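# Move cardboard box from desk to bookcase bottom shelf

## Task

Take the cardboard box that sits on the desk and leave it resting flat (not tilted) on the lowest shelf of the bookcase, with the whole box inside the rear half of that shelf. At the end both blue foam blocks must also be on that shelf. The robot must not tip over or finish leaning, or the task fails. Anything that stays in place only because the robot is holding or pressing it does not count.

## Robot and tools

Robot: TidyBot++, one mobile base (0.54 m long, 0.50 m wide, 0.38 m tall) on four driven casters. On top sits a single arm with seven joints and a two-finger gripper. The shoulder is 0.12 m ahead of the base centre and 0.68 m above the floor. Two cameras: base_camera on the base, and wrist_camera, which looks along the hand. The arm begins folded with the hand pointing down. In that pose the hand reaches up to 0.08 m past the base front and the elbow is up to 1.15 m high.

Frames: the base frame has its origin on the floor below the base centre, x forward, y left, z up. hand_pose is reported in this frame. It gives the point halfway between the finger pads; its z axis runs out along the fingers and its y axis is the closing direction. The odometry frame is the base frame as it was when the scene began. base_odometry heading is positive to the left, from -3.142 to 3.142. It counts wheel turns only, so wheel slip shows up as travel, and it drifts a few cm and degrees over many moves. base_tilt is in degrees, positive when leaning forward or right, with about 1 degree of fixed bias.

execute_actions(actions, cameras): actions is a list holding one action or none. An empty list only reports state and images. One action may contain "base", "joints", both, and optionally "speeds"; its motions begin together. base takes exactly one key, each a relative offset from where the base currently is: translate_m (metres, forward +, -2 to 2), strafe_m (metres, left +, -2 to 2) or rotate_rad (radians, counter-clockwise from above +, -6.3 to 6.3). joints is a set of named absolute targets, not offsets: joint_1_rad to joint_7_rad in radians and gripper_pos from 0 (open, about 85 mm gap) to 1 (closed, pads squeeze with roughly 100 N). Ranges: joint_2_rad within ±2.249, joint_4_rad within ±2.579, joint_6_rad within ±2.099; joints 1, 3, 5, 7 turn freely and take the shorter way, so to go further send steps below half a turn. joint_1_rad positive turns the arm clockwise seen from above, opposite to rotate_rad. joint_7_rad at 1.57 with the hand down puts the fingers opening left and right. speeds caps this action only: translate_m and strafe_m 0.05 to 0.5 m/s, rotate_rad 0.1 to 1.57 rad/s (defaults are the maxima). A base move that would need more than 8.667 s at its cap is refused; an action also cannot run beyond 15 s. cameras is a list from base_camera, wrist_camera, all; omitted or null gives all, [] gives none. Unknown keys or out-of-range numbers cause refusal with no motion.

Arm geometry in the plane of the base x axis (joint_1_rad 0, joint_3_rad 3.14, joint_5_rad 0): upper arm 0.42 m at angle joint_2_rad from vertical (forward lean positive), forearm 0.31 m at joint_2_rad - joint_4_rad, hand 0.31 m at joint_2_rad - joint_4_rad - joint_6_rad. Forward reach from the shoulder is the sum of length times sine; height is the sum of length times cosine. A downward hand reaches at most about 0.94 m high, and only near the base. Closed fingertips stick out about 20 mm beyond the hand point.

wait(seconds): 0 to 10, commands nothing and returns the same report as an empty action.
zoom_image(camera, region): camera base_camera or wrist_camera; region [x0, y0, x1, y1] in pixels from the top-left corner of that camera's last full image, at most 504 by 504.
read_manual(section): only "licences"; moves nothing.
finished_scene(scene): pass the number of the current scene; it ends it for good and reports success. Only call it once the box and blocks rest on their own.

Reading results: base_status and joint_status say how each commanded motion ended. done: reached (for the base, the wheels turned the full amount, even if slipping or blocked). off_target: stopped away from the target and may still be pushing. contact_stop or time_out: the old target is dropped and the part holds where it is. joint command not followed, with a cause line, means a self-collision check held back the arm targets (the gripper still acts); those joints show not_followed and may be retried on later actions. Nothing prevents the arm from hitting the base; ARM HIT reports a hard knock. For the gripper at 1, done means empty, off_target means something is held at the reading shown. on_its_own lists what moved without being commanded. motor_effort is percent of maximum, positive toward higher values, with the action's peak in brackets; it is noisy and biased. Motor temperatures list one value per arm joint; MOTOR HOT appears from 60 °C, and at 75 °C an OVER-TEMPERATURE FAULT lets the arm sink and marks keys limit_stop_at_motor_heat (resend the target). If a result reports a stop, later movement calls in that same reply are skipped.

Accuracy: friction and sag leave the hand a cm or two off, more when stretched or loaded. To correct, send each joint its previous command plus (wanted angle minus read angle). Do not command a joint to its read angle while carrying a load; the arm can droop further. Trust the camera images over hand_pose.

Avoid: a joint left out of an action may keep pushing toward an earlier target. Torque sensors fault at 104.5 N m (joints 1-4) or 51.3 N m (joints 5-7), freezing the arm and gripper for 10 s while the base keeps going; warnings come at 56.7 and 29.4. Driving while the arm is snagged above about 0.8 m, or pushing sideways on a raised hand, can tip the robot; withdraw the arm or back off to right it. A blocked base shoves hard until it times out. Do not drop, slam or knock objects, and note loose items may occasionally be nudged by outside pushes. The simulation runs while you think, holding the last command.

Each tool is called after "Emit:" as name(argument=value, ...), one argument or row to a line, values as JSON.

## Session

Emit:
execute_actions(
  actions=[],
)

Scene clock: 0.00 s.
Motor temperatures (°C, as the motors report them): [33 33 30 34 36 33 35]
base_odometry: x=+0.000 y=+0.000 heading=+0.000 (m, m, rad; odometry frame)
base_tilt: forward=+0.2 right=-0.1 (deg)
base_status: not commanded
joint_positions: joint_1_rad=+0.005 joint_2_rad=-0.395 joint_3_rad=+3.122 joint_4_rad=-2.518 joint_5_rad=-0.026 joint_6_rad=-0.880 joint_7_rad=+1.532 gripper_pos=+0.000
joint_status: not commanded
motor_effort: joint_1_rad=+1 joint_2_rad=-1 joint_3_rad=+1 joint_4_rad=+15 joint_5_rad=+0 joint_6_rad=-1 joint_7_rad=+0 (%)
hand_pose: x=+0.2675 y=+0.0088 z=+0.5969 quat_wxyz=(-0.008, +0.997, -0.020, +0.069) (m; base frame)
pictures: base_camera, wrist_camera
Images, in order (width x height): base_camera 644x364, wrist_camera 644x476.

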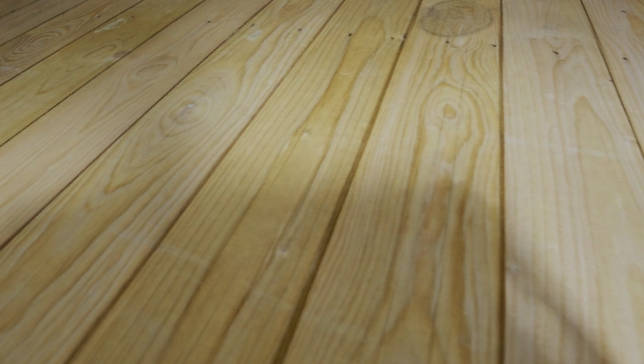

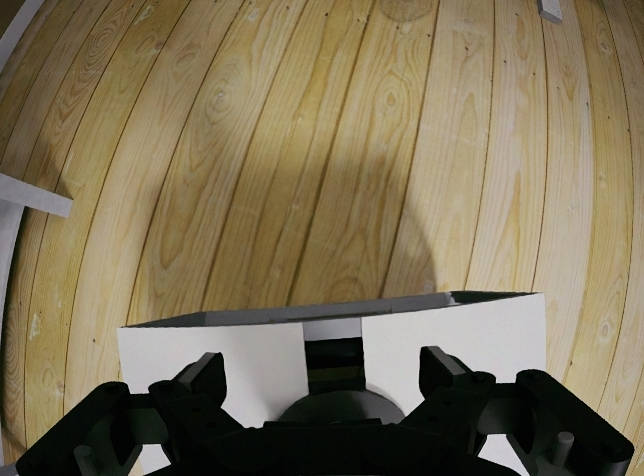

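Emit:
execute_actions(
  actions=[
    {"joints":{"joint_2_rad":-0.7,"joint_4_rad":-2.5,"joint_6_rad":-0.2,"joint_7_rad":1.57}},
  ],
  cameras=["wrist_camera"],
)

Emit:
execute_actions(
  actions=[
    {"joints":{"joint_1_rad":-1.3}},
  ],
  cameras=["wrist_camera"],
)

Emit:
execute_actions(
  actions=[
    {"joints":{"joint_1_rad":1.3}},
  ],
  cameras=["wrist_camera"],
)

Scene clock: 1.87 s.
Motor temperatures (°C, as the motors report them): [33 33 30 34 36 33 35]
base_odometry: x=+0.000 y=+0.000 heading=+0.000 (m, m, rad; odometry frame)
base_tilt: forward=+0.2 right=-0.1 (deg)
base_status: not commanded
joint_positions: joint_1_rad=+0.005 joint_2_rad=-0.693 joint_3_rad=+3.122 joint_4_rad=-2.508 joint_5_rad=-0.026 joint_6_rad=-0.216 joint_7_rad=+1.550 gripper_pos=+0.000
joint_status: all done
motor_effort: joint_1_rad=+2(2) joint_2_rad=+2(3) joint_3_rad=+1(1) joint_4_rad=+21(21) joint_5_rad=+0(0) joint_6_rad=+6(5) joint_7_rad=+0(0) (%)
hand_pose: x=+0.4337 y=+0.0077 z=+0.7907 quat_wxyz=(-0.012, +0.850, -0.010, +0.527) (m; base frame)
pictures: wrist_camera
Images, in order (width x height): wrist_camera 644x476.

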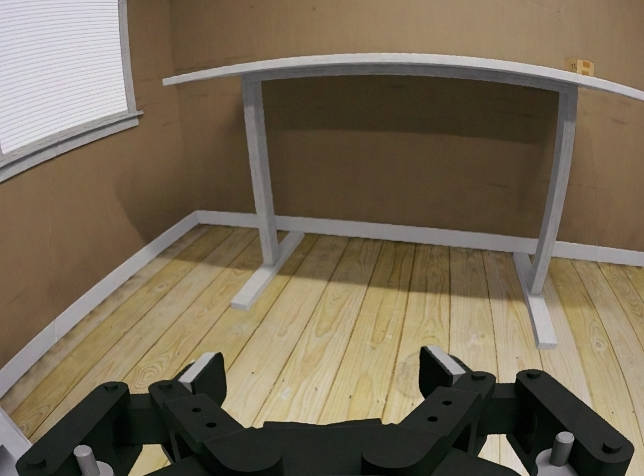

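Scene clock: 4.43 s.
Motor temperatures (°C, as the motors report them): [33 33 30 34 36 33 35]
base_odometry: x=+0.000 y=+0.000 heading=+0.000 (m, m, rad; odometry frame)
base_tilt: forward=+0.2 right=-0.1 (deg)
base_status: not commanded
joint_positions: joint_1_rad=-1.289 joint_2_rad=-0.693 joint_3_rad=+3.122 joint_4_rad=-2.508 joint_5_rad=-0.026 joint_6_rad=-0.216 joint_7_rad=+1.550 gripper_pos=+0.000
joint_status: all done
motor_effort: joint_1_rad=+1(2) joint_2_rad=+2(1) joint_3_rad=+1(2) joint_4_rad=+21(21) joint_5_rad=+0(0) joint_6_rad=+6(6) joint_7_rad=+0(0) (%)
hand_pose: x=+0.1978 y=+0.3048 z=+0.7907 quat_wxyz=(-0.327, +0.685, +0.504, +0.413) (m; base frame)
pictures: wrist_camera
Images, in order (width x height): wrist_camera 644x476.

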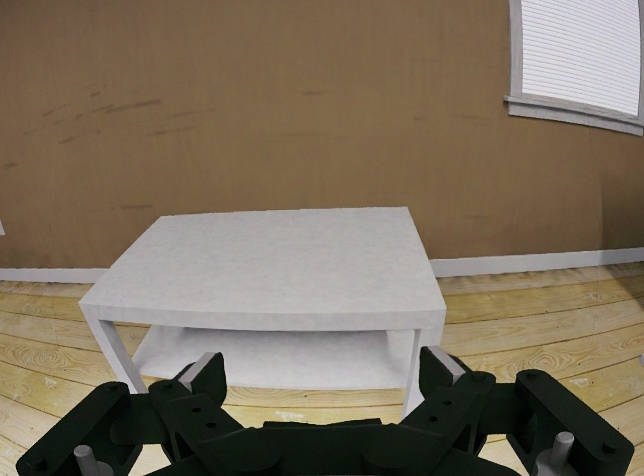

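Scene clock: 7.97 s.
Motor temperatures (°C, as the motors report them): [33 33 30 34 36 33 35]
base_odometry: x=+0.000 y=+0.000 heading=+0.000 (m, m, rad; odometry frame)
base_tilt: forward=+0.2 right=-0.1 (deg)
base_status: not commanded
joint_positions: joint_1_rad=+1.289 joint_2_rad=-0.693 joint_3_rad=+3.122 joint_4_rad=-2.508 joint_5_rad=-0.026 joint_6_rad=-0.216 joint_7_rad=+1.550 gripper_pos=+0.000
joint_status: all done
motor_effort: joint_1_rad=+2(2) joint_2_rad=+2(2) joint_3_rad=+1(2) joint_4_rad=+21(21) joint_5_rad=+0(0) joint_6_rad=+6(6) joint_7_rad=+0(0) (%)
hand_pose: x=+0.2155 y=-0.2997 z=+0.7907 quat_wxyz=(+0.306, +0.675, -0.517, +0.429) (m; base frame)
pictures: wrist_camera
Images, in order (width x height): wrist_camera 644x476.

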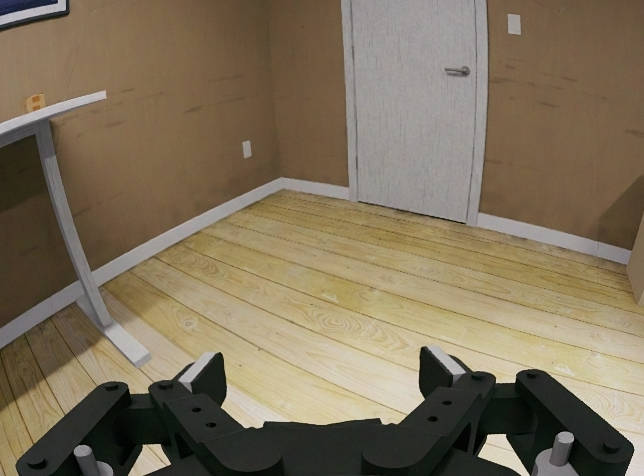

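Emit:
execute_actions(
  actions=[
    {"joints":{"joint_1_rad":2.7}},
  ],
  cameras=["wrist_camera"],
)

Scene clock: 10.77 s.
Motor temperatures (°C, as the motors report them): [33 33 30 34 36 33 35]
base_odometry: x=+0.000 y=+0.000 heading=+0.000 (m, m, rad; odometry frame)
base_tilt: forward=+0.2 right=-0.1 (deg)
base_status: not commanded
joint_positions: joint_1_rad=+2.689 joint_2_rad=-0.693 joint_3_rad=+3.122 joint_4_rad=-2.508 joint_5_rad=-0.026 joint_6_rad=-0.216 joint_7_rad=+1.550 gripper_pos=+0.000
joint_status: all done
motor_effort: joint_1_rad=+1(2) joint_2_rad=+2(2) joint_3_rad=+1(1) joint_4_rad=+21(21) joint_5_rad=+0(0) joint_6_rad=+6(6) joint_7_rad=+0(0) (%)
hand_pose: x=-0.1599 y=-0.1460 z=+0.7907 quat_wxyz=(+0.510, +0.183, -0.830, +0.131) (m; base frame)
pictures: wrist_camera
Images, in order (width x height): wrist_camera 644x476.

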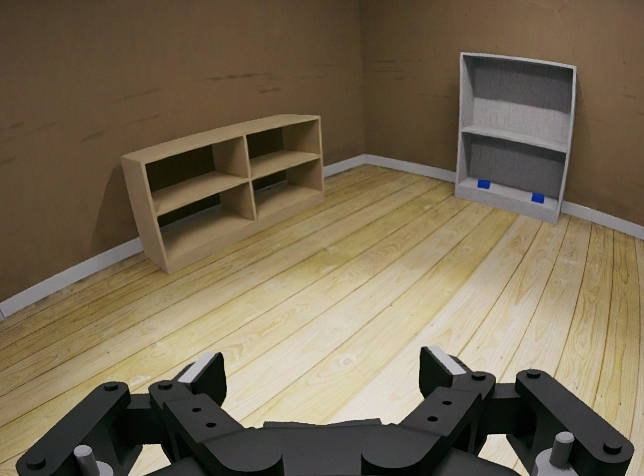

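Emit:
execute_actions(
  actions=[
    {"base":{"rotate_rad":-0.317},"joints":{"joint_1_rad":0,"joint_2_rad":-0.3,"joint_3_rad":3.15,"joint_4_rad":-1.1,"joint_5_rad":0.01,"joint_6_rad":-1.2,"joint_7_rad":1.58}},
  ],
  cameras=[],
)

Emit:
execute_actions(
  actions=[
    {"base":{"strafe_m":-0.6}},
  ],
  cameras=["wrist_camera"],
)

Emit:
execute_actions(
  actions=[
    {"base":{"translate_m":0.5}},
  ],
)

Scene clock: 15.20 s.
Motor temperatures (°C, as the motors report them): [33 33 30 34 36 33 35]
base_odometry: x=+0.000 y=+0.000 heading=-0.316 (m, m, rad; odometry frame)
base_tilt: forward=+0.2 right=-0.1 (deg)
base_status: done
joint_positions: joint_1_rad=+0.012 joint_2_rad=-0.316 joint_3_rad=+3.132 joint_4_rad=-1.113 joint_5_rad=-0.026 joint_6_rad=-1.177 joint_7_rad=+1.559 gripper_pos=+0.000
joint_status: all done
motor_effort: joint_1_rad=+1(0) joint_2_rad=-6(6) joint_3_rad=+1(2) joint_4_rad=+17(23) joint_5_rad=+0(1) joint_6_rad=+6(7) joint_7_rad=+0(0) (%)
hand_pose: x=+0.4993 y=+0.0092 z=+1.1793 quat_wxyz=(-0.014, +0.834, -0.003, +0.551) (m; base frame)
pictures: none
No camera images: the call's "cameras" was empty. Leave "cameras" out to get every camera's image.

Scene clock: 17.77 s.
Motor temperatures (°C, as the motors report them): [33 33 30 34 36 33 35]
base_odometry: x=-0.187 y=-0.570 heading=-0.317 (m, m, rad; odometry frame)
base_tilt: forward=+0.1 right=-0.1 (deg)
base_status: done
joint_positions: joint_1_rad=+0.011 joint_2_rad=-0.315 joint_3_rad=+3.140 joint_4_rad=-1.113 joint_5_rad=-0.026 joint_6_rad=-1.177 joint_7_rad=+1.559 gripper_pos=+0.000
joint_status: not commanded
motor_effort: joint_1_rad=+2(2) joint_2_rad=-6(7) joint_3_rad=+1(3) joint_4_rad=+17(18) joint_5_rad=+0(1) joint_6_rad=+5(6) joint_7_rad=+0(0) (%)
hand_pose: x=+0.4999 y=+0.0052 z=+1.1790 quat_wxyz=(-0.013, +0.835, -0.006, +0.551) (m; base frame)
pictures: wrist_camera
Images, in order (width x height): wrist_camera 644x476.

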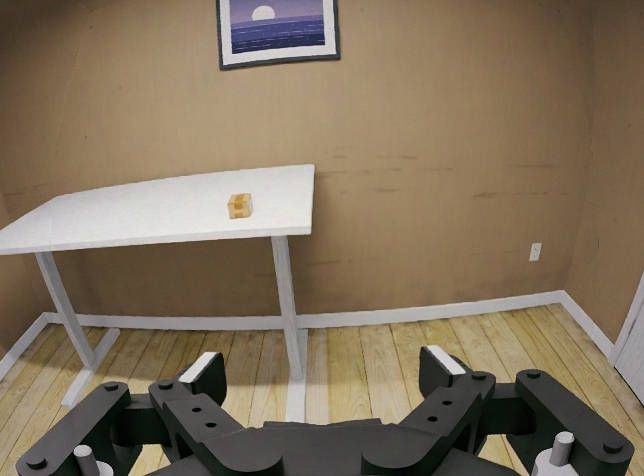

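Scene clock: 20.13 s.
Motor temperatures (°C, as the motors report them): [33 33 30 35 36 33 35]
base_odometry: x=+0.288 y=-0.726 heading=-0.318 (m, m, rad; odometry frame)
base_tilt: forward=+0.2 right=-0.1 (deg)
base_status: done
joint_positions: joint_1_rad=+0.011 joint_2_rad=-0.295 joint_3_rad=+3.140 joint_4_rad=-1.109 joint_5_rad=-0.026 joint_6_rad=-1.180 joint_7_rad=+1.559 gripper_pos=+0.000
joint_status: not commanded
motor_effort: joint_1_rad=+2(1) joint_2_rad=-6(10) joint_3_rad=+1(2) joint_4_rad=+17(19) joint_5_rad=+0(1) joint_6_rad=+6(7) joint_7_rad=+0(0) (%)
hand_pose: x=+0.5092 y=+0.0052 z=+1.1722 quat_wxyz=(-0.013, +0.840, -0.006, +0.542) (m; base frame)
pictures: base_camera, wrist_camera
Images, in order (width x height): base_camera 644x364, wrist_camera 644x476.

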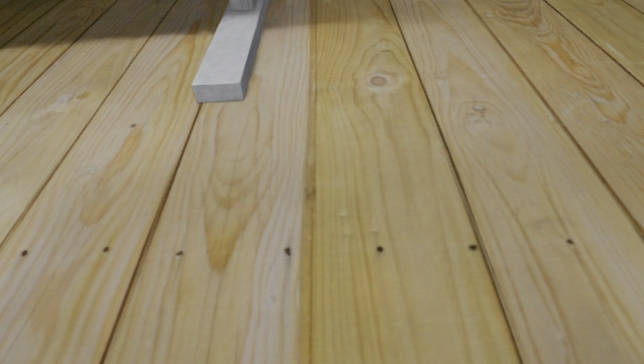

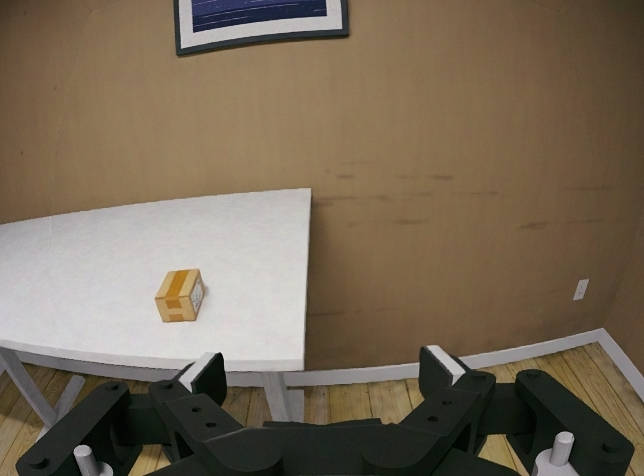

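Emit:
execute_actions(
  actions=[
    {"base":{"strafe_m":0.26},"joints":{"joint_1_rad":-0.01,"joint_2_rad":-0.08,"joint_4_rad":-1.25,"joint_6_rad":-0.99,"joint_5_rad":0.04,"joint_7_rad":1.6}},
  ],
)

Scene clock: 22.57 s.
Motor temperatures (°C, as the motors report them): [33 33 30 35 36 33 35]
base_odometry: x=+0.369 y=-0.479 heading=-0.318 (m, m, rad; odometry frame)
base_tilt: forward=+0.2 right=-0.1 (deg)
base_status: done
joint_positions: joint_1_rad=-0.003 joint_2_rad=-0.075 joint_3_rad=+3.142 joint_4_rad=-1.251 joint_5_rad=-0.009 joint_6_rad=-1.013 joint_7_rad=+1.580 gripper_pos=+0.000
joint_status: all done
motor_effort: joint_1_rad=+2(3) joint_2_rad=-16(23) joint_3_rad=+2(2) joint_4_rad=+20(22) joint_5_rad=+0(1) joint_6_rad=+6(7) joint_7_rad=+0(0) (%)
hand_pose: x=+0.6313 y=+0.0050 z=+1.0420 quat_wxyz=(-0.003, +0.889, +0.005, +0.459) (m; base frame)
pictures: base_camera, wrist_camera
Images, in order (width x height): base_camera 644x364, wrist_camera 644x476.

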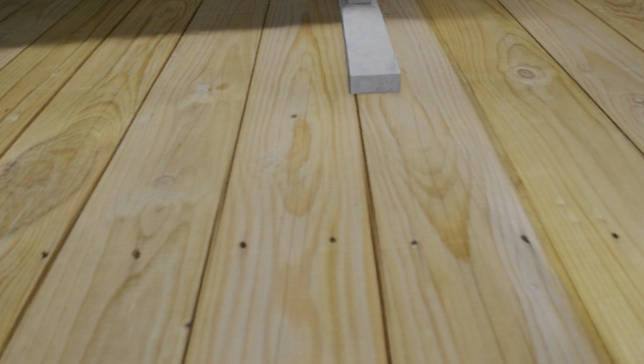

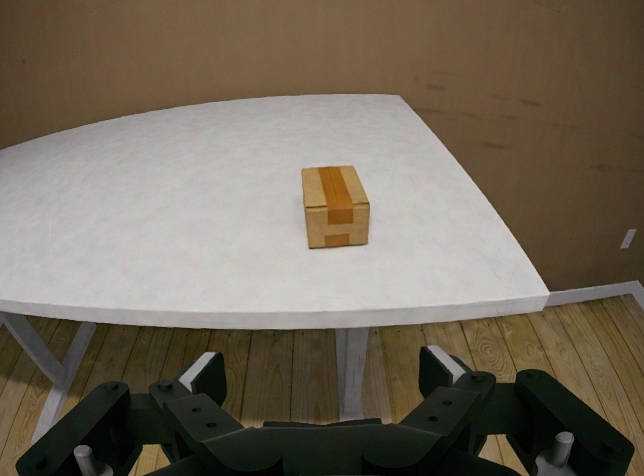

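Emit:
execute_actions(
  actions=[
    {"base":{"translate_m":0.13},"joints":{"joint_1_rad":0.03}},
  ],
  cameras=["wrist_camera"],
)

Scene clock: 24.40 s.
Motor temperatures (°C, as the motors report them): [33 33 30 35 36 33 35]
base_odometry: x=+0.493 y=-0.520 heading=-0.318 (m, m, rad; odometry frame)
base_tilt: forward=+0.2 right=-0.1 (deg)
base_status: done
joint_positions: joint_1_rad=+0.024 joint_2_rad=-0.073 joint_3_rad=+3.143 joint_4_rad=-1.251 joint_5_rad=-0.008 joint_6_rad=-1.010 joint_7_rad=+1.580 gripper_pos=+0.000
joint_status: all done
motor_effort: joint_1_rad=+1(2) joint_2_rad=-16(20) joint_3_rad=+1(2) joint_4_rad=+20(21) joint_5_rad=+0(1) joint_6_rad=+6(6) joint_7_rad=+0(0) (%)
hand_pose: x=+0.6328 y=-0.0094 z=+1.0417 quat_wxyz=(+0.004, +0.888, -0.007, +0.459) (m; base frame)
pictures: wrist_camera
Images, in order (width x height): wrist_camera 644x476.

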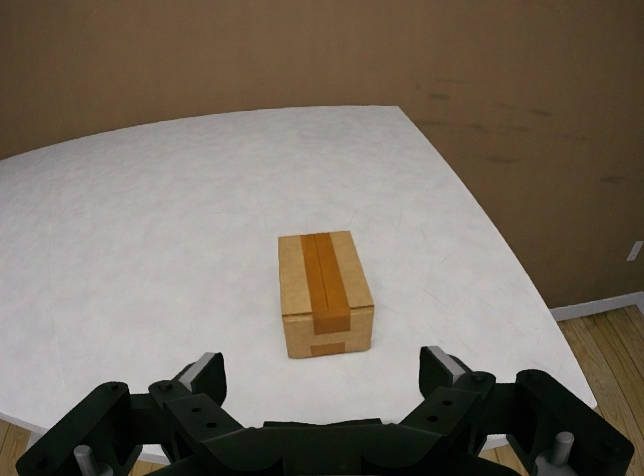

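Emit:
execute_actions(
  actions=[
    {"base":{"rotate_rad":0.1}},
  ],
  cameras=[],
)

Emit:
execute_actions(
  actions=[
    {"base":{"strafe_m":-0.076},"joints":{"joint_2_rad":-0.107,"joint_4_rad":-1.39,"joint_6_rad":-0.885}},
  ],
  cameras=["wrist_camera"],
)

Emit:
execute_actions(
  actions=[
    {"base":{"translate_m":0.045}},
  ],
  cameras=["wrist_camera"],
)

Scene clock: 25.87 s.
Motor temperatures (°C, as the motors report them): [33 33 30 35 36 33 35]
base_odometry: x=+0.493 y=-0.520 heading=-0.218 (m, m, rad; odometry frame)
base_tilt: forward=+0.2 right=-0.1 (deg)
base_status: done
joint_positions: joint_1_rad=+0.025 joint_2_rad=-0.073 joint_3_rad=+3.144 joint_4_rad=-1.251 joint_5_rad=-0.006 joint_6_rad=-1.010 joint_7_rad=+1.580 gripper_pos=+0.000
joint_status: not commanded
motor_effort: joint_1_rad=+1(1) joint_2_rad=-16(18) joint_3_rad=+1(3) joint_4_rad=+20(21) joint_5_rad=+0(1) joint_6_rad=+6(5) joint_7_rad=-1(0) (%)
hand_pose: x=+0.6328 y=-0.0109 z=+1.0417 quat_wxyz=(+0.005, +0.888, -0.008, +0.459) (m; base frame)
pictures: none
No camera images: the call's "cameras" was empty. Leave "cameras" out to get every camera's image.

Scene clock: 27.00 s.
Motor temperatures (°C, as the motors report them): [33 33 30 35 36 33 35]
base_odometry: x=+0.477 y=-0.594 heading=-0.217 (m, m, rad; odometry frame)
base_tilt: forward=+0.2 right=-0.1 (deg)
base_status: done
joint_positions: joint_1_rad=+0.027 joint_2_rad=-0.093 joint_3_rad=+3.146 joint_4_rad=-1.382 joint_5_rad=-0.005 joint_6_rad=-0.908 joint_7_rad=+1.580 gripper_pos=+0.000
joint_status: all done
motor_effort: joint_1_rad=+1(4) joint_2_rad=-16(19) joint_3_rad=+0(3) joint_4_rad=+21(22) joint_5_rad=+0(1) joint_6_rad=+5(6) joint_7_rad=+0(0) (%)
hand_pose: x=+0.6339 y=-0.0137 z=+1.0057 quat_wxyz=(+0.006, +0.890, -0.011, +0.455) (m; base frame)
pictures: wrist_camera
Images, in order (width x height): wrist_camera 644x476.

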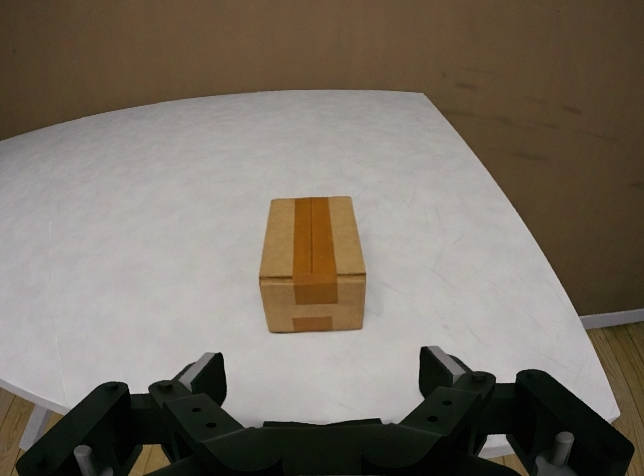

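Scene clock: 28.07 s.
Motor temperatures (°C, as the motors report them): [33 33 30 35 36 33 35]
base_odometry: x=+0.521 y=-0.604 heading=-0.217 (m, m, rad; odometry frame)
base_tilt: forward=+0.2 right=-0.1 (deg)
base_status: done
joint_positions: joint_1_rad=+0.027 joint_2_rad=-0.101 joint_3_rad=+3.146 joint_4_rad=-1.383 joint_5_rad=-0.005 joint_6_rad=-0.906 joint_7_rad=+1.580 gripper_pos=+0.000
joint_status: not commanded
motor_effort: joint_1_rad=+2(3) joint_2_rad=-16(19) joint_3_rad=+1(2) joint_4_rad=+21(22) joint_5_rad=+0(1) joint_6_rad=+5(6) joint_7_rad=+0(0) (%)
hand_pose: x=+0.6319 y=-0.0137 z=+1.0100 quat_wxyz=(+0.006, +0.888, -0.011, +0.459) (m; base frame)
pictures: wrist_camera
Images, in order (width x height): wrist_camera 644x476.

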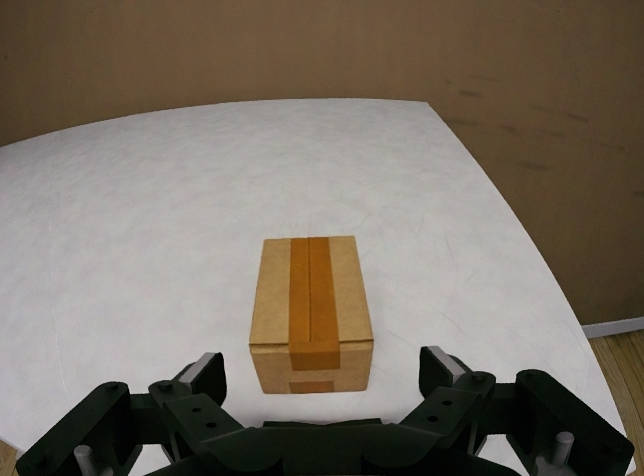

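Emit:
execute_actions(
  actions=[
    {"joints":{"joint_1_rad":0.005,"joint_4_rad":-1.47,"joint_6_rad":-0.805}},
  ],
  cameras=["wrist_camera"],
)

Emit:
execute_actions(
  actions=[
    {"base":{"translate_m":0.045}},
  ],
  cameras=["wrist_camera"],
)

Scene clock: 29.63 s.
Motor temperatures (°C, as the motors report them): [33 33 30 35 36 33 35]
base_odometry: x=+0.521 y=-0.604 heading=-0.217 (m, m, rad; odometry frame)
base_tilt: forward=+0.2 right=-0.1 (deg)
base_status: not commanded
joint_positions: joint_1_rad=+0.017 joint_2_rad=-0.101 joint_3_rad=+3.146 joint_4_rad=-1.463 joint_5_rad=-0.005 joint_6_rad=-0.828 joint_7_rad=+1.580 gripper_pos=+0.000
joint_status: all done
motor_effort: joint_1_rad=+1(1) joint_2_rad=-16(18) joint_3_rad=+1(1) joint_4_rad=+21(21) joint_5_rad=+0(0) joint_6_rad=+6(6) joint_7_rad=+0(0) (%)
hand_pose: x=+0.6376 y=-0.0087 z=+0.9849 quat_wxyz=(+0.004, +0.889, -0.006, +0.458) (m; base frame)
pictures: wrist_camera
Images, in order (width x height): wrist_camera 644x476.

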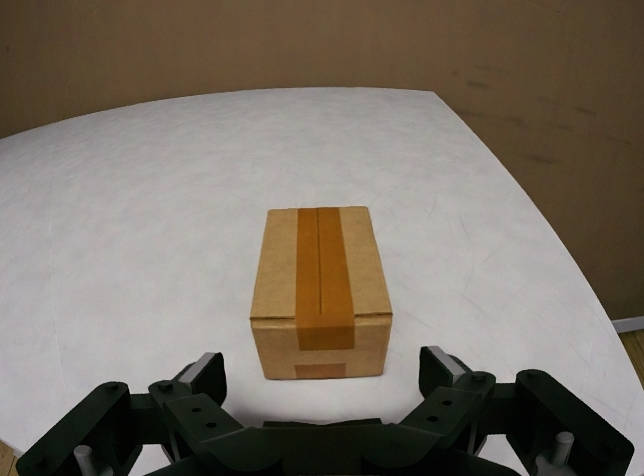

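Scene clock: 30.70 s.
Motor temperatures (°C, as the motors report them): [33 33 30 35 36 33 35]
base_odometry: x=+0.565 y=-0.614 heading=-0.217 (m, m, rad; odometry frame)
base_tilt: forward=+0.2 right=-0.1 (deg)
base_status: done
joint_positions: joint_1_rad=+0.017 joint_2_rad=-0.101 joint_3_rad=+3.146 joint_4_rad=-1.463 joint_5_rad=-0.005 joint_6_rad=-0.826 joint_7_rad=+1.580 gripper_pos=+0.000
joint_status: not commanded
motor_effort: joint_1_rad=+1(1) joint_2_rad=-16(20) joint_3_rad=+1(1) joint_4_rad=+21(21) joint_5_rad=+0(0) joint_6_rad=+5(5) joint_7_rad=+0(0) (%)
hand_pose: x=+0.6379 y=-0.0087 z=+0.9856 quat_wxyz=(+0.004, +0.888, -0.006, +0.459) (m; base frame)
pictures: wrist_camera
Images, in order (width x height): wrist_camera 644x476.

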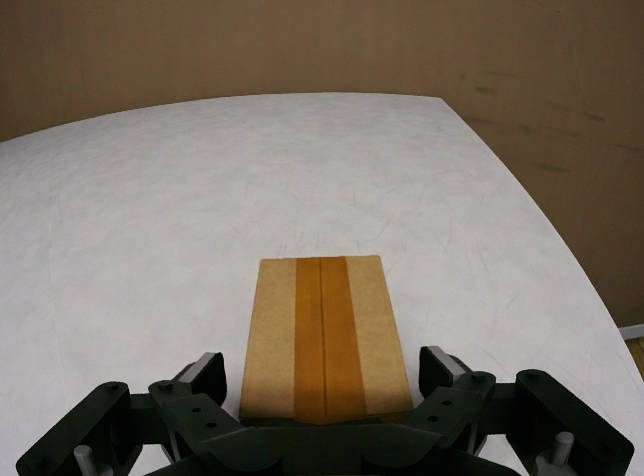

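Emit:
execute_actions(
  actions=[
    {"joints":{"gripper_pos":1}},
  ],
  cameras=[],
)

Emit:
execute_actions(
  actions=[
    {"joints":{"joint_4_rad":-1.25,"joint_6_rad":-1.0}},
  ],
  cameras=["wrist_camera"],
)

Scene clock: 32.17 s.
Motor temperatures (°C, as the motors report them): [33 33 30 35 36 33 35]
base_odometry: x=+0.565 y=-0.614 heading=-0.217 (m, m, rad; odometry frame)
base_tilt: forward=+0.2 right=-0.1 (deg)
base_status: not commanded
joint_positions: joint_1_rad=+0.017 joint_2_rad=-0.101 joint_3_rad=+3.146 joint_4_rad=-1.463 joint_5_rad=-0.005 joint_6_rad=-0.825 joint_7_rad=+1.580 gripper_pos=+0.348
joint_status: gripper_pos off_target (ended at +0.348, target +1.000)
motor_effort: joint_1_rad=+1(1) joint_2_rad=-16(17) joint_3_rad=+1(1) joint_4_rad=+21(21) joint_5_rad=+0(0) joint_6_rad=+5(5) joint_7_rad=+0(0) (%)
hand_pose: x=+0.6381 y=-0.0087 z=+0.9859 quat_wxyz=(+0.004, +0.888, -0.006, +0.460) (m; base frame)
pictures: none
No camera images: the call's "cameras" was empty. Leave "cameras" out to get every camera's image.

Scene clock: 33.40 s.
Motor temperatures (°C, as the motors report them): [33 33 30 35 36 33 35]
base_odometry: x=+0.565 y=-0.614 heading=-0.217 (m, m, rad; odometry frame)
base_tilt: forward=+0.2 right=-0.1 (deg)
base_status: not commanded
joint_positions: joint_1_rad=+0.017 joint_2_rad=-0.102 joint_3_rad=+3.146 joint_4_rad=-1.263 joint_5_rad=-0.005 joint_6_rad=-0.982 joint_7_rad=+1.580 gripper_pos=+0.348
joint_status: all done
motor_effort: joint_1_rad=+1(2) joint_2_rad=-17(19) joint_3_rad=+0(1) joint_4_rad=+21(22) joint_5_rad=+0(0) joint_6_rad=+6(7) joint_7_rad=+0(0) (%)
hand_pose: x=+0.6263 y=-0.0083 z=+1.0566 quat_wxyz=(+0.004, +0.878, -0.006, +0.478) (m; base frame)
pictures: wrist_camera
Images, in order (width x height): wrist_camera 644x476.

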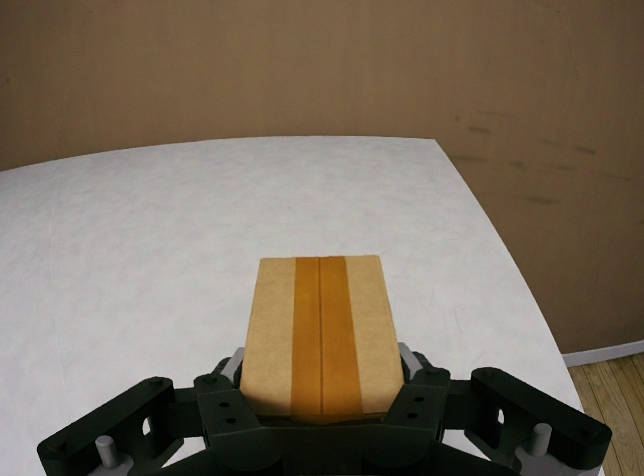

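Emit:
execute_actions(
  actions=[
    {"base":{"translate_m":-1.6}},
  ],
  cameras=[],
)

Emit:
execute_actions(
  actions=[
    {"base":{"rotate_rad":3.04},"joints":{"joint_1_rad":-0.01,"joint_2_rad":0.3,"joint_4_rad":-2.2,"joint_6_rad":0.35}},
  ],
)

Scene clock: 38.47 s.
Motor temperatures (°C, as the motors report them): [33 33 30 35 36 33 35]
base_odometry: x=-0.998 y=-0.269 heading=-0.217 (m, m, rad; odometry frame)
base_tilt: forward=+0.2 right=-0.1 (deg)
base_status: done
joint_positions: joint_1_rad=+0.014 joint_2_rad=-0.103 joint_3_rad=+3.147 joint_4_rad=-1.263 joint_5_rad=-0.003 joint_6_rad=-0.987 joint_7_rad=+1.580 gripper_pos=+0.348
joint_status: not commanded
motor_effort: joint_1_rad=+1(3) joint_2_rad=-16(21) joint_3_rad=+1(3) joint_4_rad=+21(22) joint_5_rad=+0(1) joint_6_rad=+6(7) joint_7_rad=+0(0) (%)
hand_pose: x=+0.6248 y=-0.0077 z=+1.0563 quat_wxyz=(+0.005, +0.879, -0.005, +0.477) (m; base frame)
pictures: none
No camera images: the call's "cameras" was empty. Leave "cameras" out to get every camera's image.

Scene clock: 41.70 s.
Motor temperatures (°C, as the motors report them): [33 33 30 35 36 33 35]
base_odometry: x=-0.998 y=-0.269 heading=+2.822 (m, m, rad; odometry frame)
base_tilt: forward=+0.2 right=-0.1 (deg)
base_status: done
joint_positions: joint_1_rad=-0.011 joint_2_rad=+0.300 joint_3_rad=+3.149 joint_4_rad=-2.190 joint_5_rad=-0.003 joint_6_rad=+0.328 joint_7_rad=+1.580 gripper_pos=+0.348
joint_status: all done
motor_effort: joint_1_rad=+1(1) joint_2_rad=-25(30) joint_3_rad=+0(2) joint_4_rad=+15(21) joint_5_rad=+0(1) joint_6_rad=+6(7) joint_7_rad=+0(0) (%)
hand_pose: x=+0.6925 y=+0.0030 z=+0.6605 quat_wxyz=(+0.002, +0.882, +0.005, +0.470) (m; base frame)
pictures: base_camera, wrist_camera
Images, in order (width x height): base_camera 644x364, wrist_camera 644x476.

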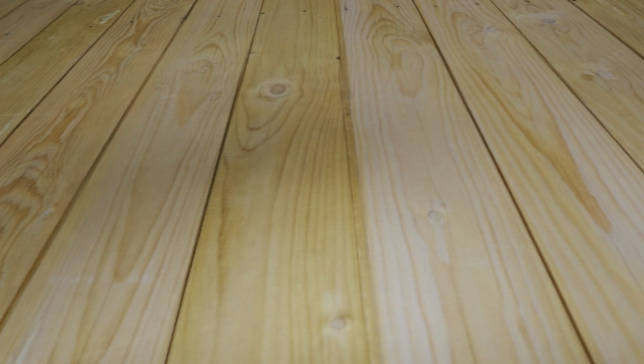

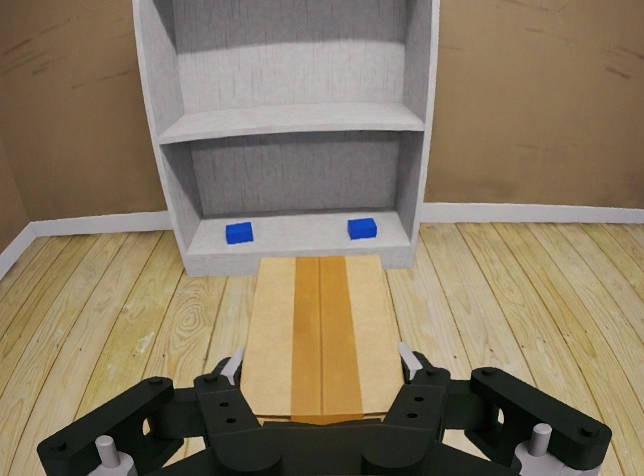

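Emit:
execute_actions(
  actions=[
    {"base":{"strafe_m":0.06},"joints":{"joint_1_rad":0,"joint_2_rad":1.62,"joint_4_rad":-1.153,"joint_6_rad":0.61}},
  ],
  cameras=["wrist_camera"],
)

Emit:
execute_actions(
  actions=[
    {"base":{"translate_m":0.55}},
  ],
)

Scene clock: 46.23 s.
Motor temperatures (°C, as the motors report them): [33 33 30 35 36 33 35]
base_odometry: x=-1.016 y=-0.327 heading=+2.823 (m, m, rad; odometry frame)
base_tilt: forward=+0.2 right=-0.1 (deg)
base_status: done
joint_positions: joint_1_rad=-0.014 joint_2_rad=+1.622 joint_3_rad=+3.148 joint_4_rad=-1.172 joint_5_rad=-0.003 joint_6_rad=+0.582 joint_7_rad=+1.580 gripper_pos=+0.348
joint_status: all done
motor_effort: joint_1_rad=+1(5) joint_2_rad=-45(47) joint_3_rad=+0(1) joint_4_rad=+10(16) joint_5_rad=+0(0) joint_6_rad=+6(7) joint_7_rad=+0(0) (%)
hand_pose: x=+0.8961 y=+0.0085 z=+0.1789 quat_wxyz=(+0.002, +0.894, +0.010, +0.449) (m; base frame)
pictures: wrist_camera
Images, in order (width x height): wrist_camera 644x476.

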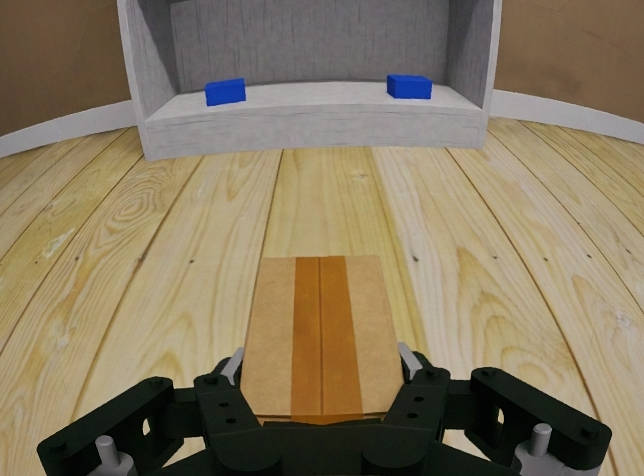

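Scene clock: 48.70 s.
Motor temperatures (°C, as the motors report them): [33 33 30 35 36 33 35]
base_odometry: x=-1.539 y=-0.155 heading=+2.824 (m, m, rad; odometry frame)
base_tilt: forward=+0.2 right=-0.1 (deg)
base_status: done
joint_positions: joint_1_rad=-0.012 joint_2_rad=+1.622 joint_3_rad=+3.148 joint_4_rad=-1.162 joint_5_rad=-0.003 joint_6_rad=+0.585 joint_7_rad=+1.580 gripper_pos=+0.348
joint_status: not commanded
motor_effort: joint_1_rad=+1(0) joint_2_rad=-44(46) joint_3_rad=+0(1) joint_4_rad=+11(12) joint_5_rad=+0(0) joint_6_rad=+6(7) joint_7_rad=+0(0) (%)
hand_pose: x=+0.9009 y=+0.0077 z=+0.1825 quat_wxyz=(+0.002, +0.891, +0.010, +0.454) (m; base frame)
pictures: base_camera, wrist_camera
Images, in order (width x height): base_camera 644x364, wrist_camera 644x476.

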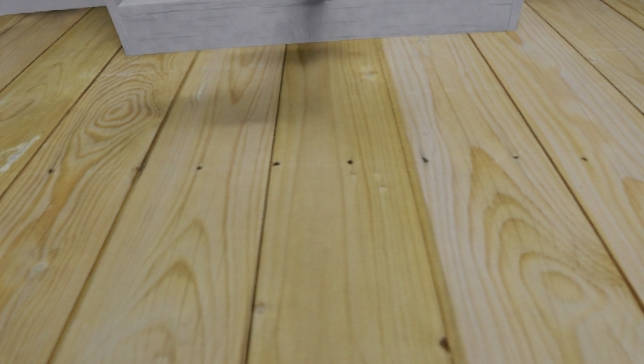

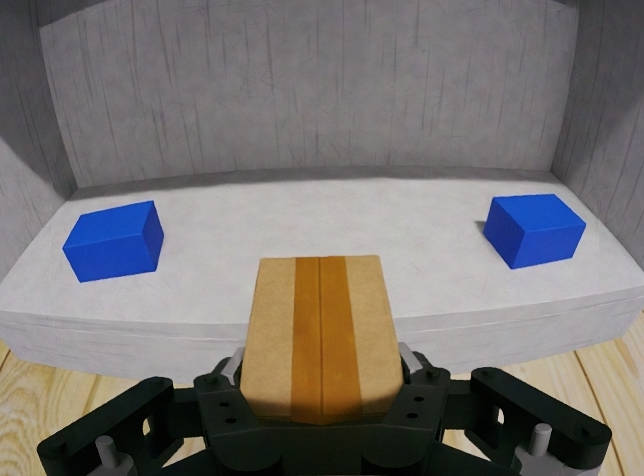

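Emit:
execute_actions(
  actions=[
    {"base":{"translate_m":0.24},"joints":{"joint_6_rad":0.63},"speeds":{"translate_m":0.2}},
  ],
)

Scene clock: 50.90 s.
Motor temperatures (°C, as the motors report them): [33 33 30 35 36 33 35]
base_odometry: x=-1.767 y=-0.080 heading=+2.824 (m, m, rad; odometry frame)
base_tilt: forward=+0.2 right=-0.1 (deg)
base_status: done
joint_positions: joint_1_rad=-0.012 joint_2_rad=+1.623 joint_3_rad=+3.148 joint_4_rad=-1.161 joint_5_rad=-0.003 joint_6_rad=+0.604 joint_7_rad=+1.580 gripper_pos=+0.348
joint_status: all done
motor_effort: joint_1_rad=+1(1) joint_2_rad=-44(47) joint_3_rad=+0(1) joint_4_rad=+11(13) joint_5_rad=+0(0) joint_6_rad=+6(7) joint_7_rad=+0(0) (%)
hand_pose: x=+0.9044 y=+0.0070 z=+0.1869 quat_wxyz=(+0.002, +0.887, +0.009, +0.462) (m; base frame)
pictures: base_camera, wrist_camera
Images, in order (width x height): base_camera 644x364, wrist_camera 644x476.

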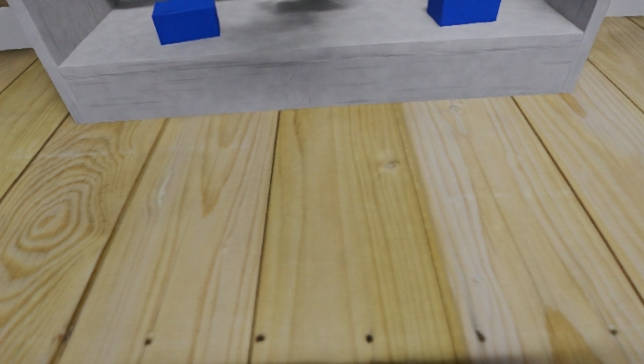

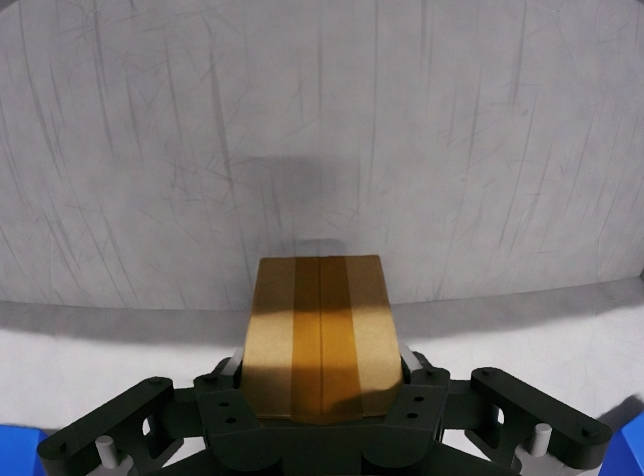

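Emit:
execute_actions(
  actions=[
    {"base":{"translate_m":0.025},"joints":{"joint_2_rad":1.69,"joint_6_rad":0.69}},
  ],
)

Scene clock: 52.10 s.
Motor temperatures (°C, as the motors report them): [33 34 30 35 37 33 35]
base_odometry: x=-1.791 y=-0.073 heading=+2.825 (m, m, rad; odometry frame)
base_tilt: forward=+0.2 right=-0.1 (deg)
base_status: done
joint_positions: joint_1_rad=-0.011 joint_2_rad=+1.694 joint_3_rad=+3.148 joint_4_rad=-1.158 joint_5_rad=-0.003 joint_6_rad=+0.664 joint_7_rad=+1.580 gripper_pos=+0.348
joint_status: all done
motor_effort: joint_1_rad=+1(4) joint_2_rad=-43(45) joint_3_rad=+0(1) joint_4_rad=+10(12) joint_5_rad=+0(0) joint_6_rad=+6(6) joint_7_rad=+0(0) (%)
hand_pose: x=+0.8804 y=+0.0064 z=+0.1489 quat_wxyz=(+0.002, +0.888, +0.009, +0.459) (m; base frame)
pictures: base_camera, wrist_camera
Images, in order (width x height): base_camera 644x364, wrist_camera 644x476.

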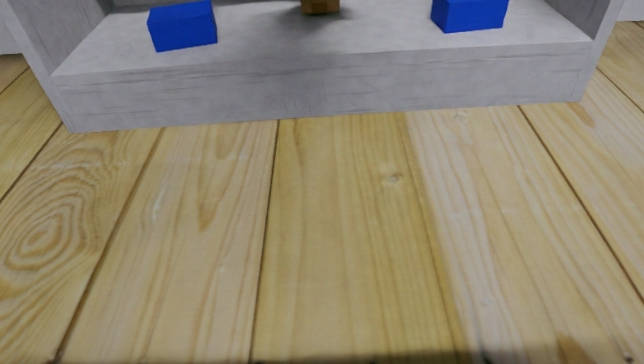

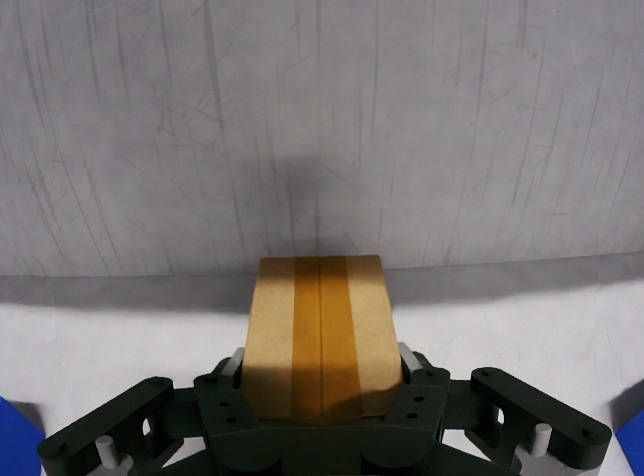

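Emit:
execute_actions(
  actions=[
    {"base":{"translate_m":0.04},"joints":{"joint_2_rad":1.715,"joint_6_rad":0.715}},
  ],
)

Scene clock: 53.23 s.
Motor temperatures (°C, as the motors report them): [33 34 30 35 37 33 35]
base_odometry: x=-1.829 y=-0.060 heading=+2.825 (m, m, rad; odometry frame)
base_tilt: forward=+0.2 right=-0.1 (deg)
base_status: done
joint_positions: joint_1_rad=-0.011 joint_2_rad=+1.715 joint_3_rad=+3.148 joint_4_rad=-1.157 joint_5_rad=-0.003 joint_6_rad=+0.692 joint_7_rad=+1.580 gripper_pos=+0.348
joint_status: all done
motor_effort: joint_1_rad=+1(3) joint_2_rad=-43(45) joint_3_rad=+0(1) joint_4_rad=+9(11) joint_5_rad=+0(0) joint_6_rad=+5(6) joint_7_rad=+0(0) (%)
hand_pose: x=+0.8743 y=+0.0062 z=+0.1400 quat_wxyz=(+0.003, +0.887, +0.009, +0.462) (m; base frame)
pictures: base_camera, wrist_camera
Images, in order (width x height): base_camera 644x364, wrist_camera 644x476.

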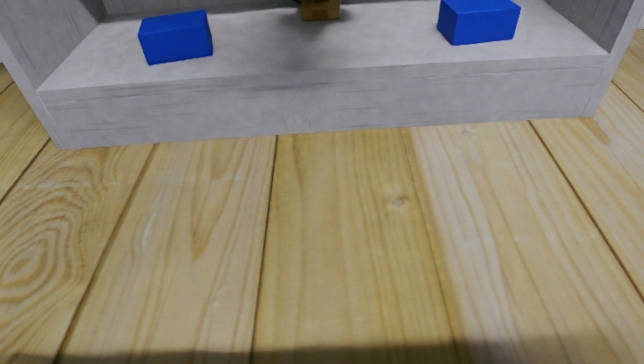

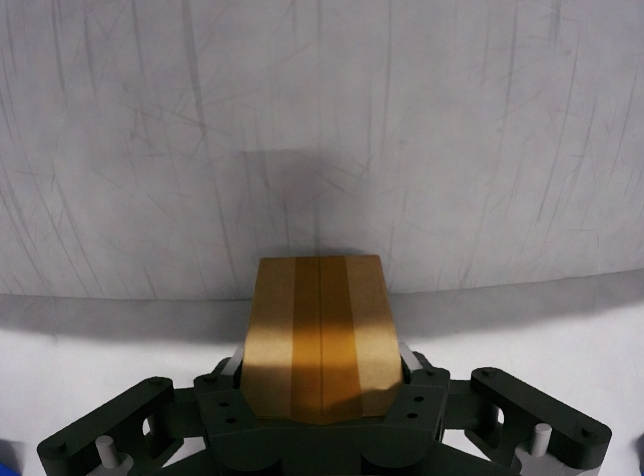

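Emit:
execute_actions(
  actions=[
    {"base":{"translate_m":0.015},"joints":{"joint_2_rad":1.742,"joint_6_rad":0.73}},
  ],
)

Scene clock: 54.07 s.
Motor temperatures (°C, as the motors report them): [33 34 30 35 37 33 35]
base_odometry: x=-1.844 y=-0.056 heading=+2.825 (m, m, rad; odometry frame)
base_tilt: forward=+0.2 right=-0.1 (deg)
base_status: done
joint_positions: joint_1_rad=-0.011 joint_2_rad=+1.723 joint_3_rad=+3.148 joint_4_rad=-1.155 joint_5_rad=-0.003 joint_6_rad=+0.710 joint_7_rad=+1.580 gripper_pos=+0.348
joint_status: all done
motor_effort: joint_1_rad=+2(3) joint_2_rad=-41(44) joint_3_rad=+0(0) joint_4_rad=+9(10) joint_5_rad=+0(1) joint_6_rad=+6(5) joint_7_rad=+0(0) (%)
hand_pose: x=+0.8740 y=+0.0060 z=+0.1391 quat_wxyz=(+0.003, +0.884, +0.009, +0.468) (m; base frame)
pictures: base_camera, wrist_camera
Images, in order (width x height): base_camera 644x364, wrist_camera 644x476.

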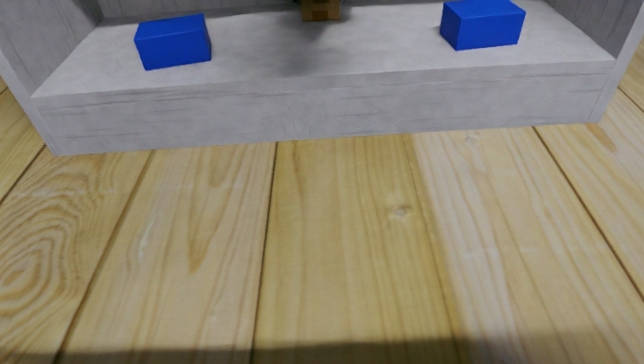

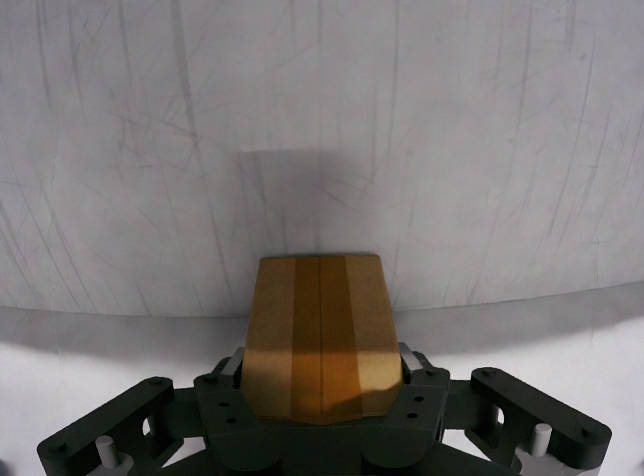

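The box is in contact with the shelf, so I'm releasing it and backing out.

Emit:
execute_actions(
  actions=[
    {"joints":{"gripper_pos":0,"joint_2_rad":1.72}},
  ],
  cameras=["wrist_camera"],
)

Emit:
execute_actions(
  actions=[
    {"base":{"translate_m":-0.3},"joints":{"joint_2_rad":1.66,"joint_6_rad":0.68}},
  ],
)

Scene clock: 55.73 s.
Motor temperatures (°C, as the motors report them): [33 34 30 35 37 33 35]
base_odometry: x=-1.844 y=-0.056 heading=+2.825 (m, m, rad; odometry frame)
base_tilt: forward=+0.2 right=-0.1 (deg)
base_status: not commanded
joint_positions: joint_1_rad=-0.011 joint_2_rad=+1.723 joint_3_rad=+3.148 joint_4_rad=-1.155 joint_5_rad=-0.003 joint_6_rad=+0.710 joint_7_rad=+1.580 gripper_pos=+0.000
joint_status: all done
motor_effort: joint_1_rad=+1(2) joint_2_rad=-41(43) joint_3_rad=+0(0) joint_4_rad=+9(10) joint_5_rad=+0(0) joint_6_rad=+6(7) joint_7_rad=+0(0) (%)
hand_pose: x=+0.8742 y=+0.0060 z=+0.1393 quat_wxyz=(+0.003, +0.884, +0.009, +0.468) (m; base frame)
pictures: wrist_camera
Images, in order (width x height): wrist_camera 644x476.

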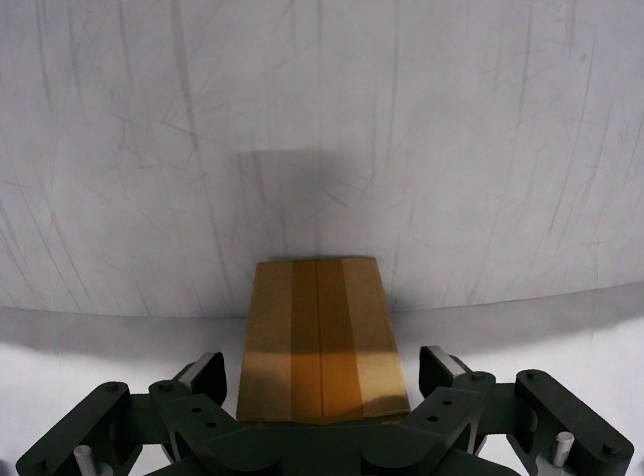

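Scene clock: 57.70 s.
Motor temperatures (°C, as the motors report them): [33 34 30 35 37 33 35]
base_odometry: x=-1.559 y=-0.149 heading=+2.825 (m, m, rad; odometry frame)
base_tilt: forward=+0.2 right=-0.1 (deg)
base_status: done
joint_positions: joint_1_rad=-0.006 joint_2_rad=+1.657 joint_3_rad=+3.148 joint_4_rad=-1.153 joint_5_rad=-0.003 joint_6_rad=+0.701 joint_7_rad=+1.580 gripper_pos=+0.000
joint_status: all done
motor_effort: joint_1_rad=+2(3) joint_2_rad=-44(45) joint_3_rad=+0(2) joint_4_rad=+10(11) joint_5_rad=+0(0) joint_6_rad=+6(7) joint_7_rad=+0(0) (%)
hand_pose: x=+0.9077 y=+0.0029 z=+0.1886 quat_wxyz=(+0.004, +0.870, +0.007, +0.494) (m; base frame)
pictures: base_camera, wrist_camera
Images, in order (width x height): base_camera 644x364, wrist_camera 644x476.

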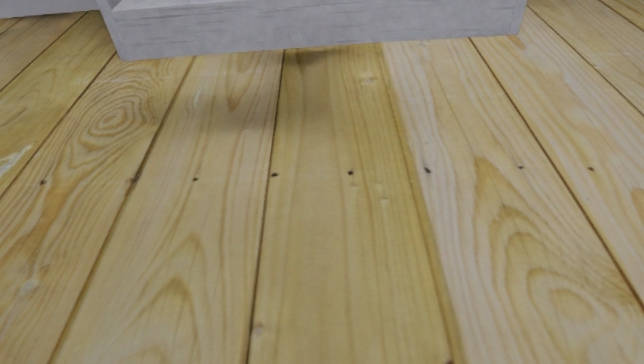

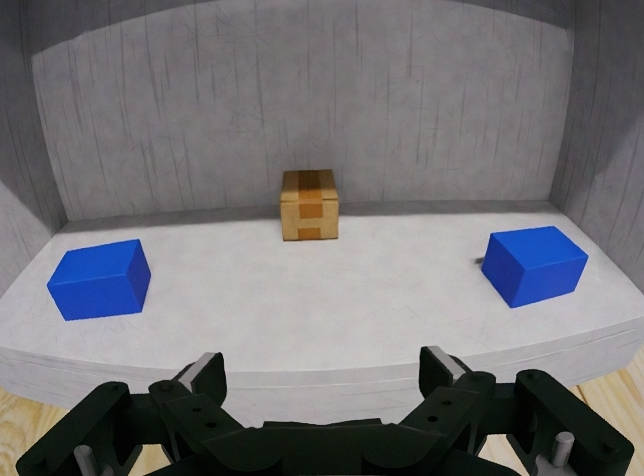

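Emit:
finished_scene(
  scene=1,
)

The scene is finished: the task was done.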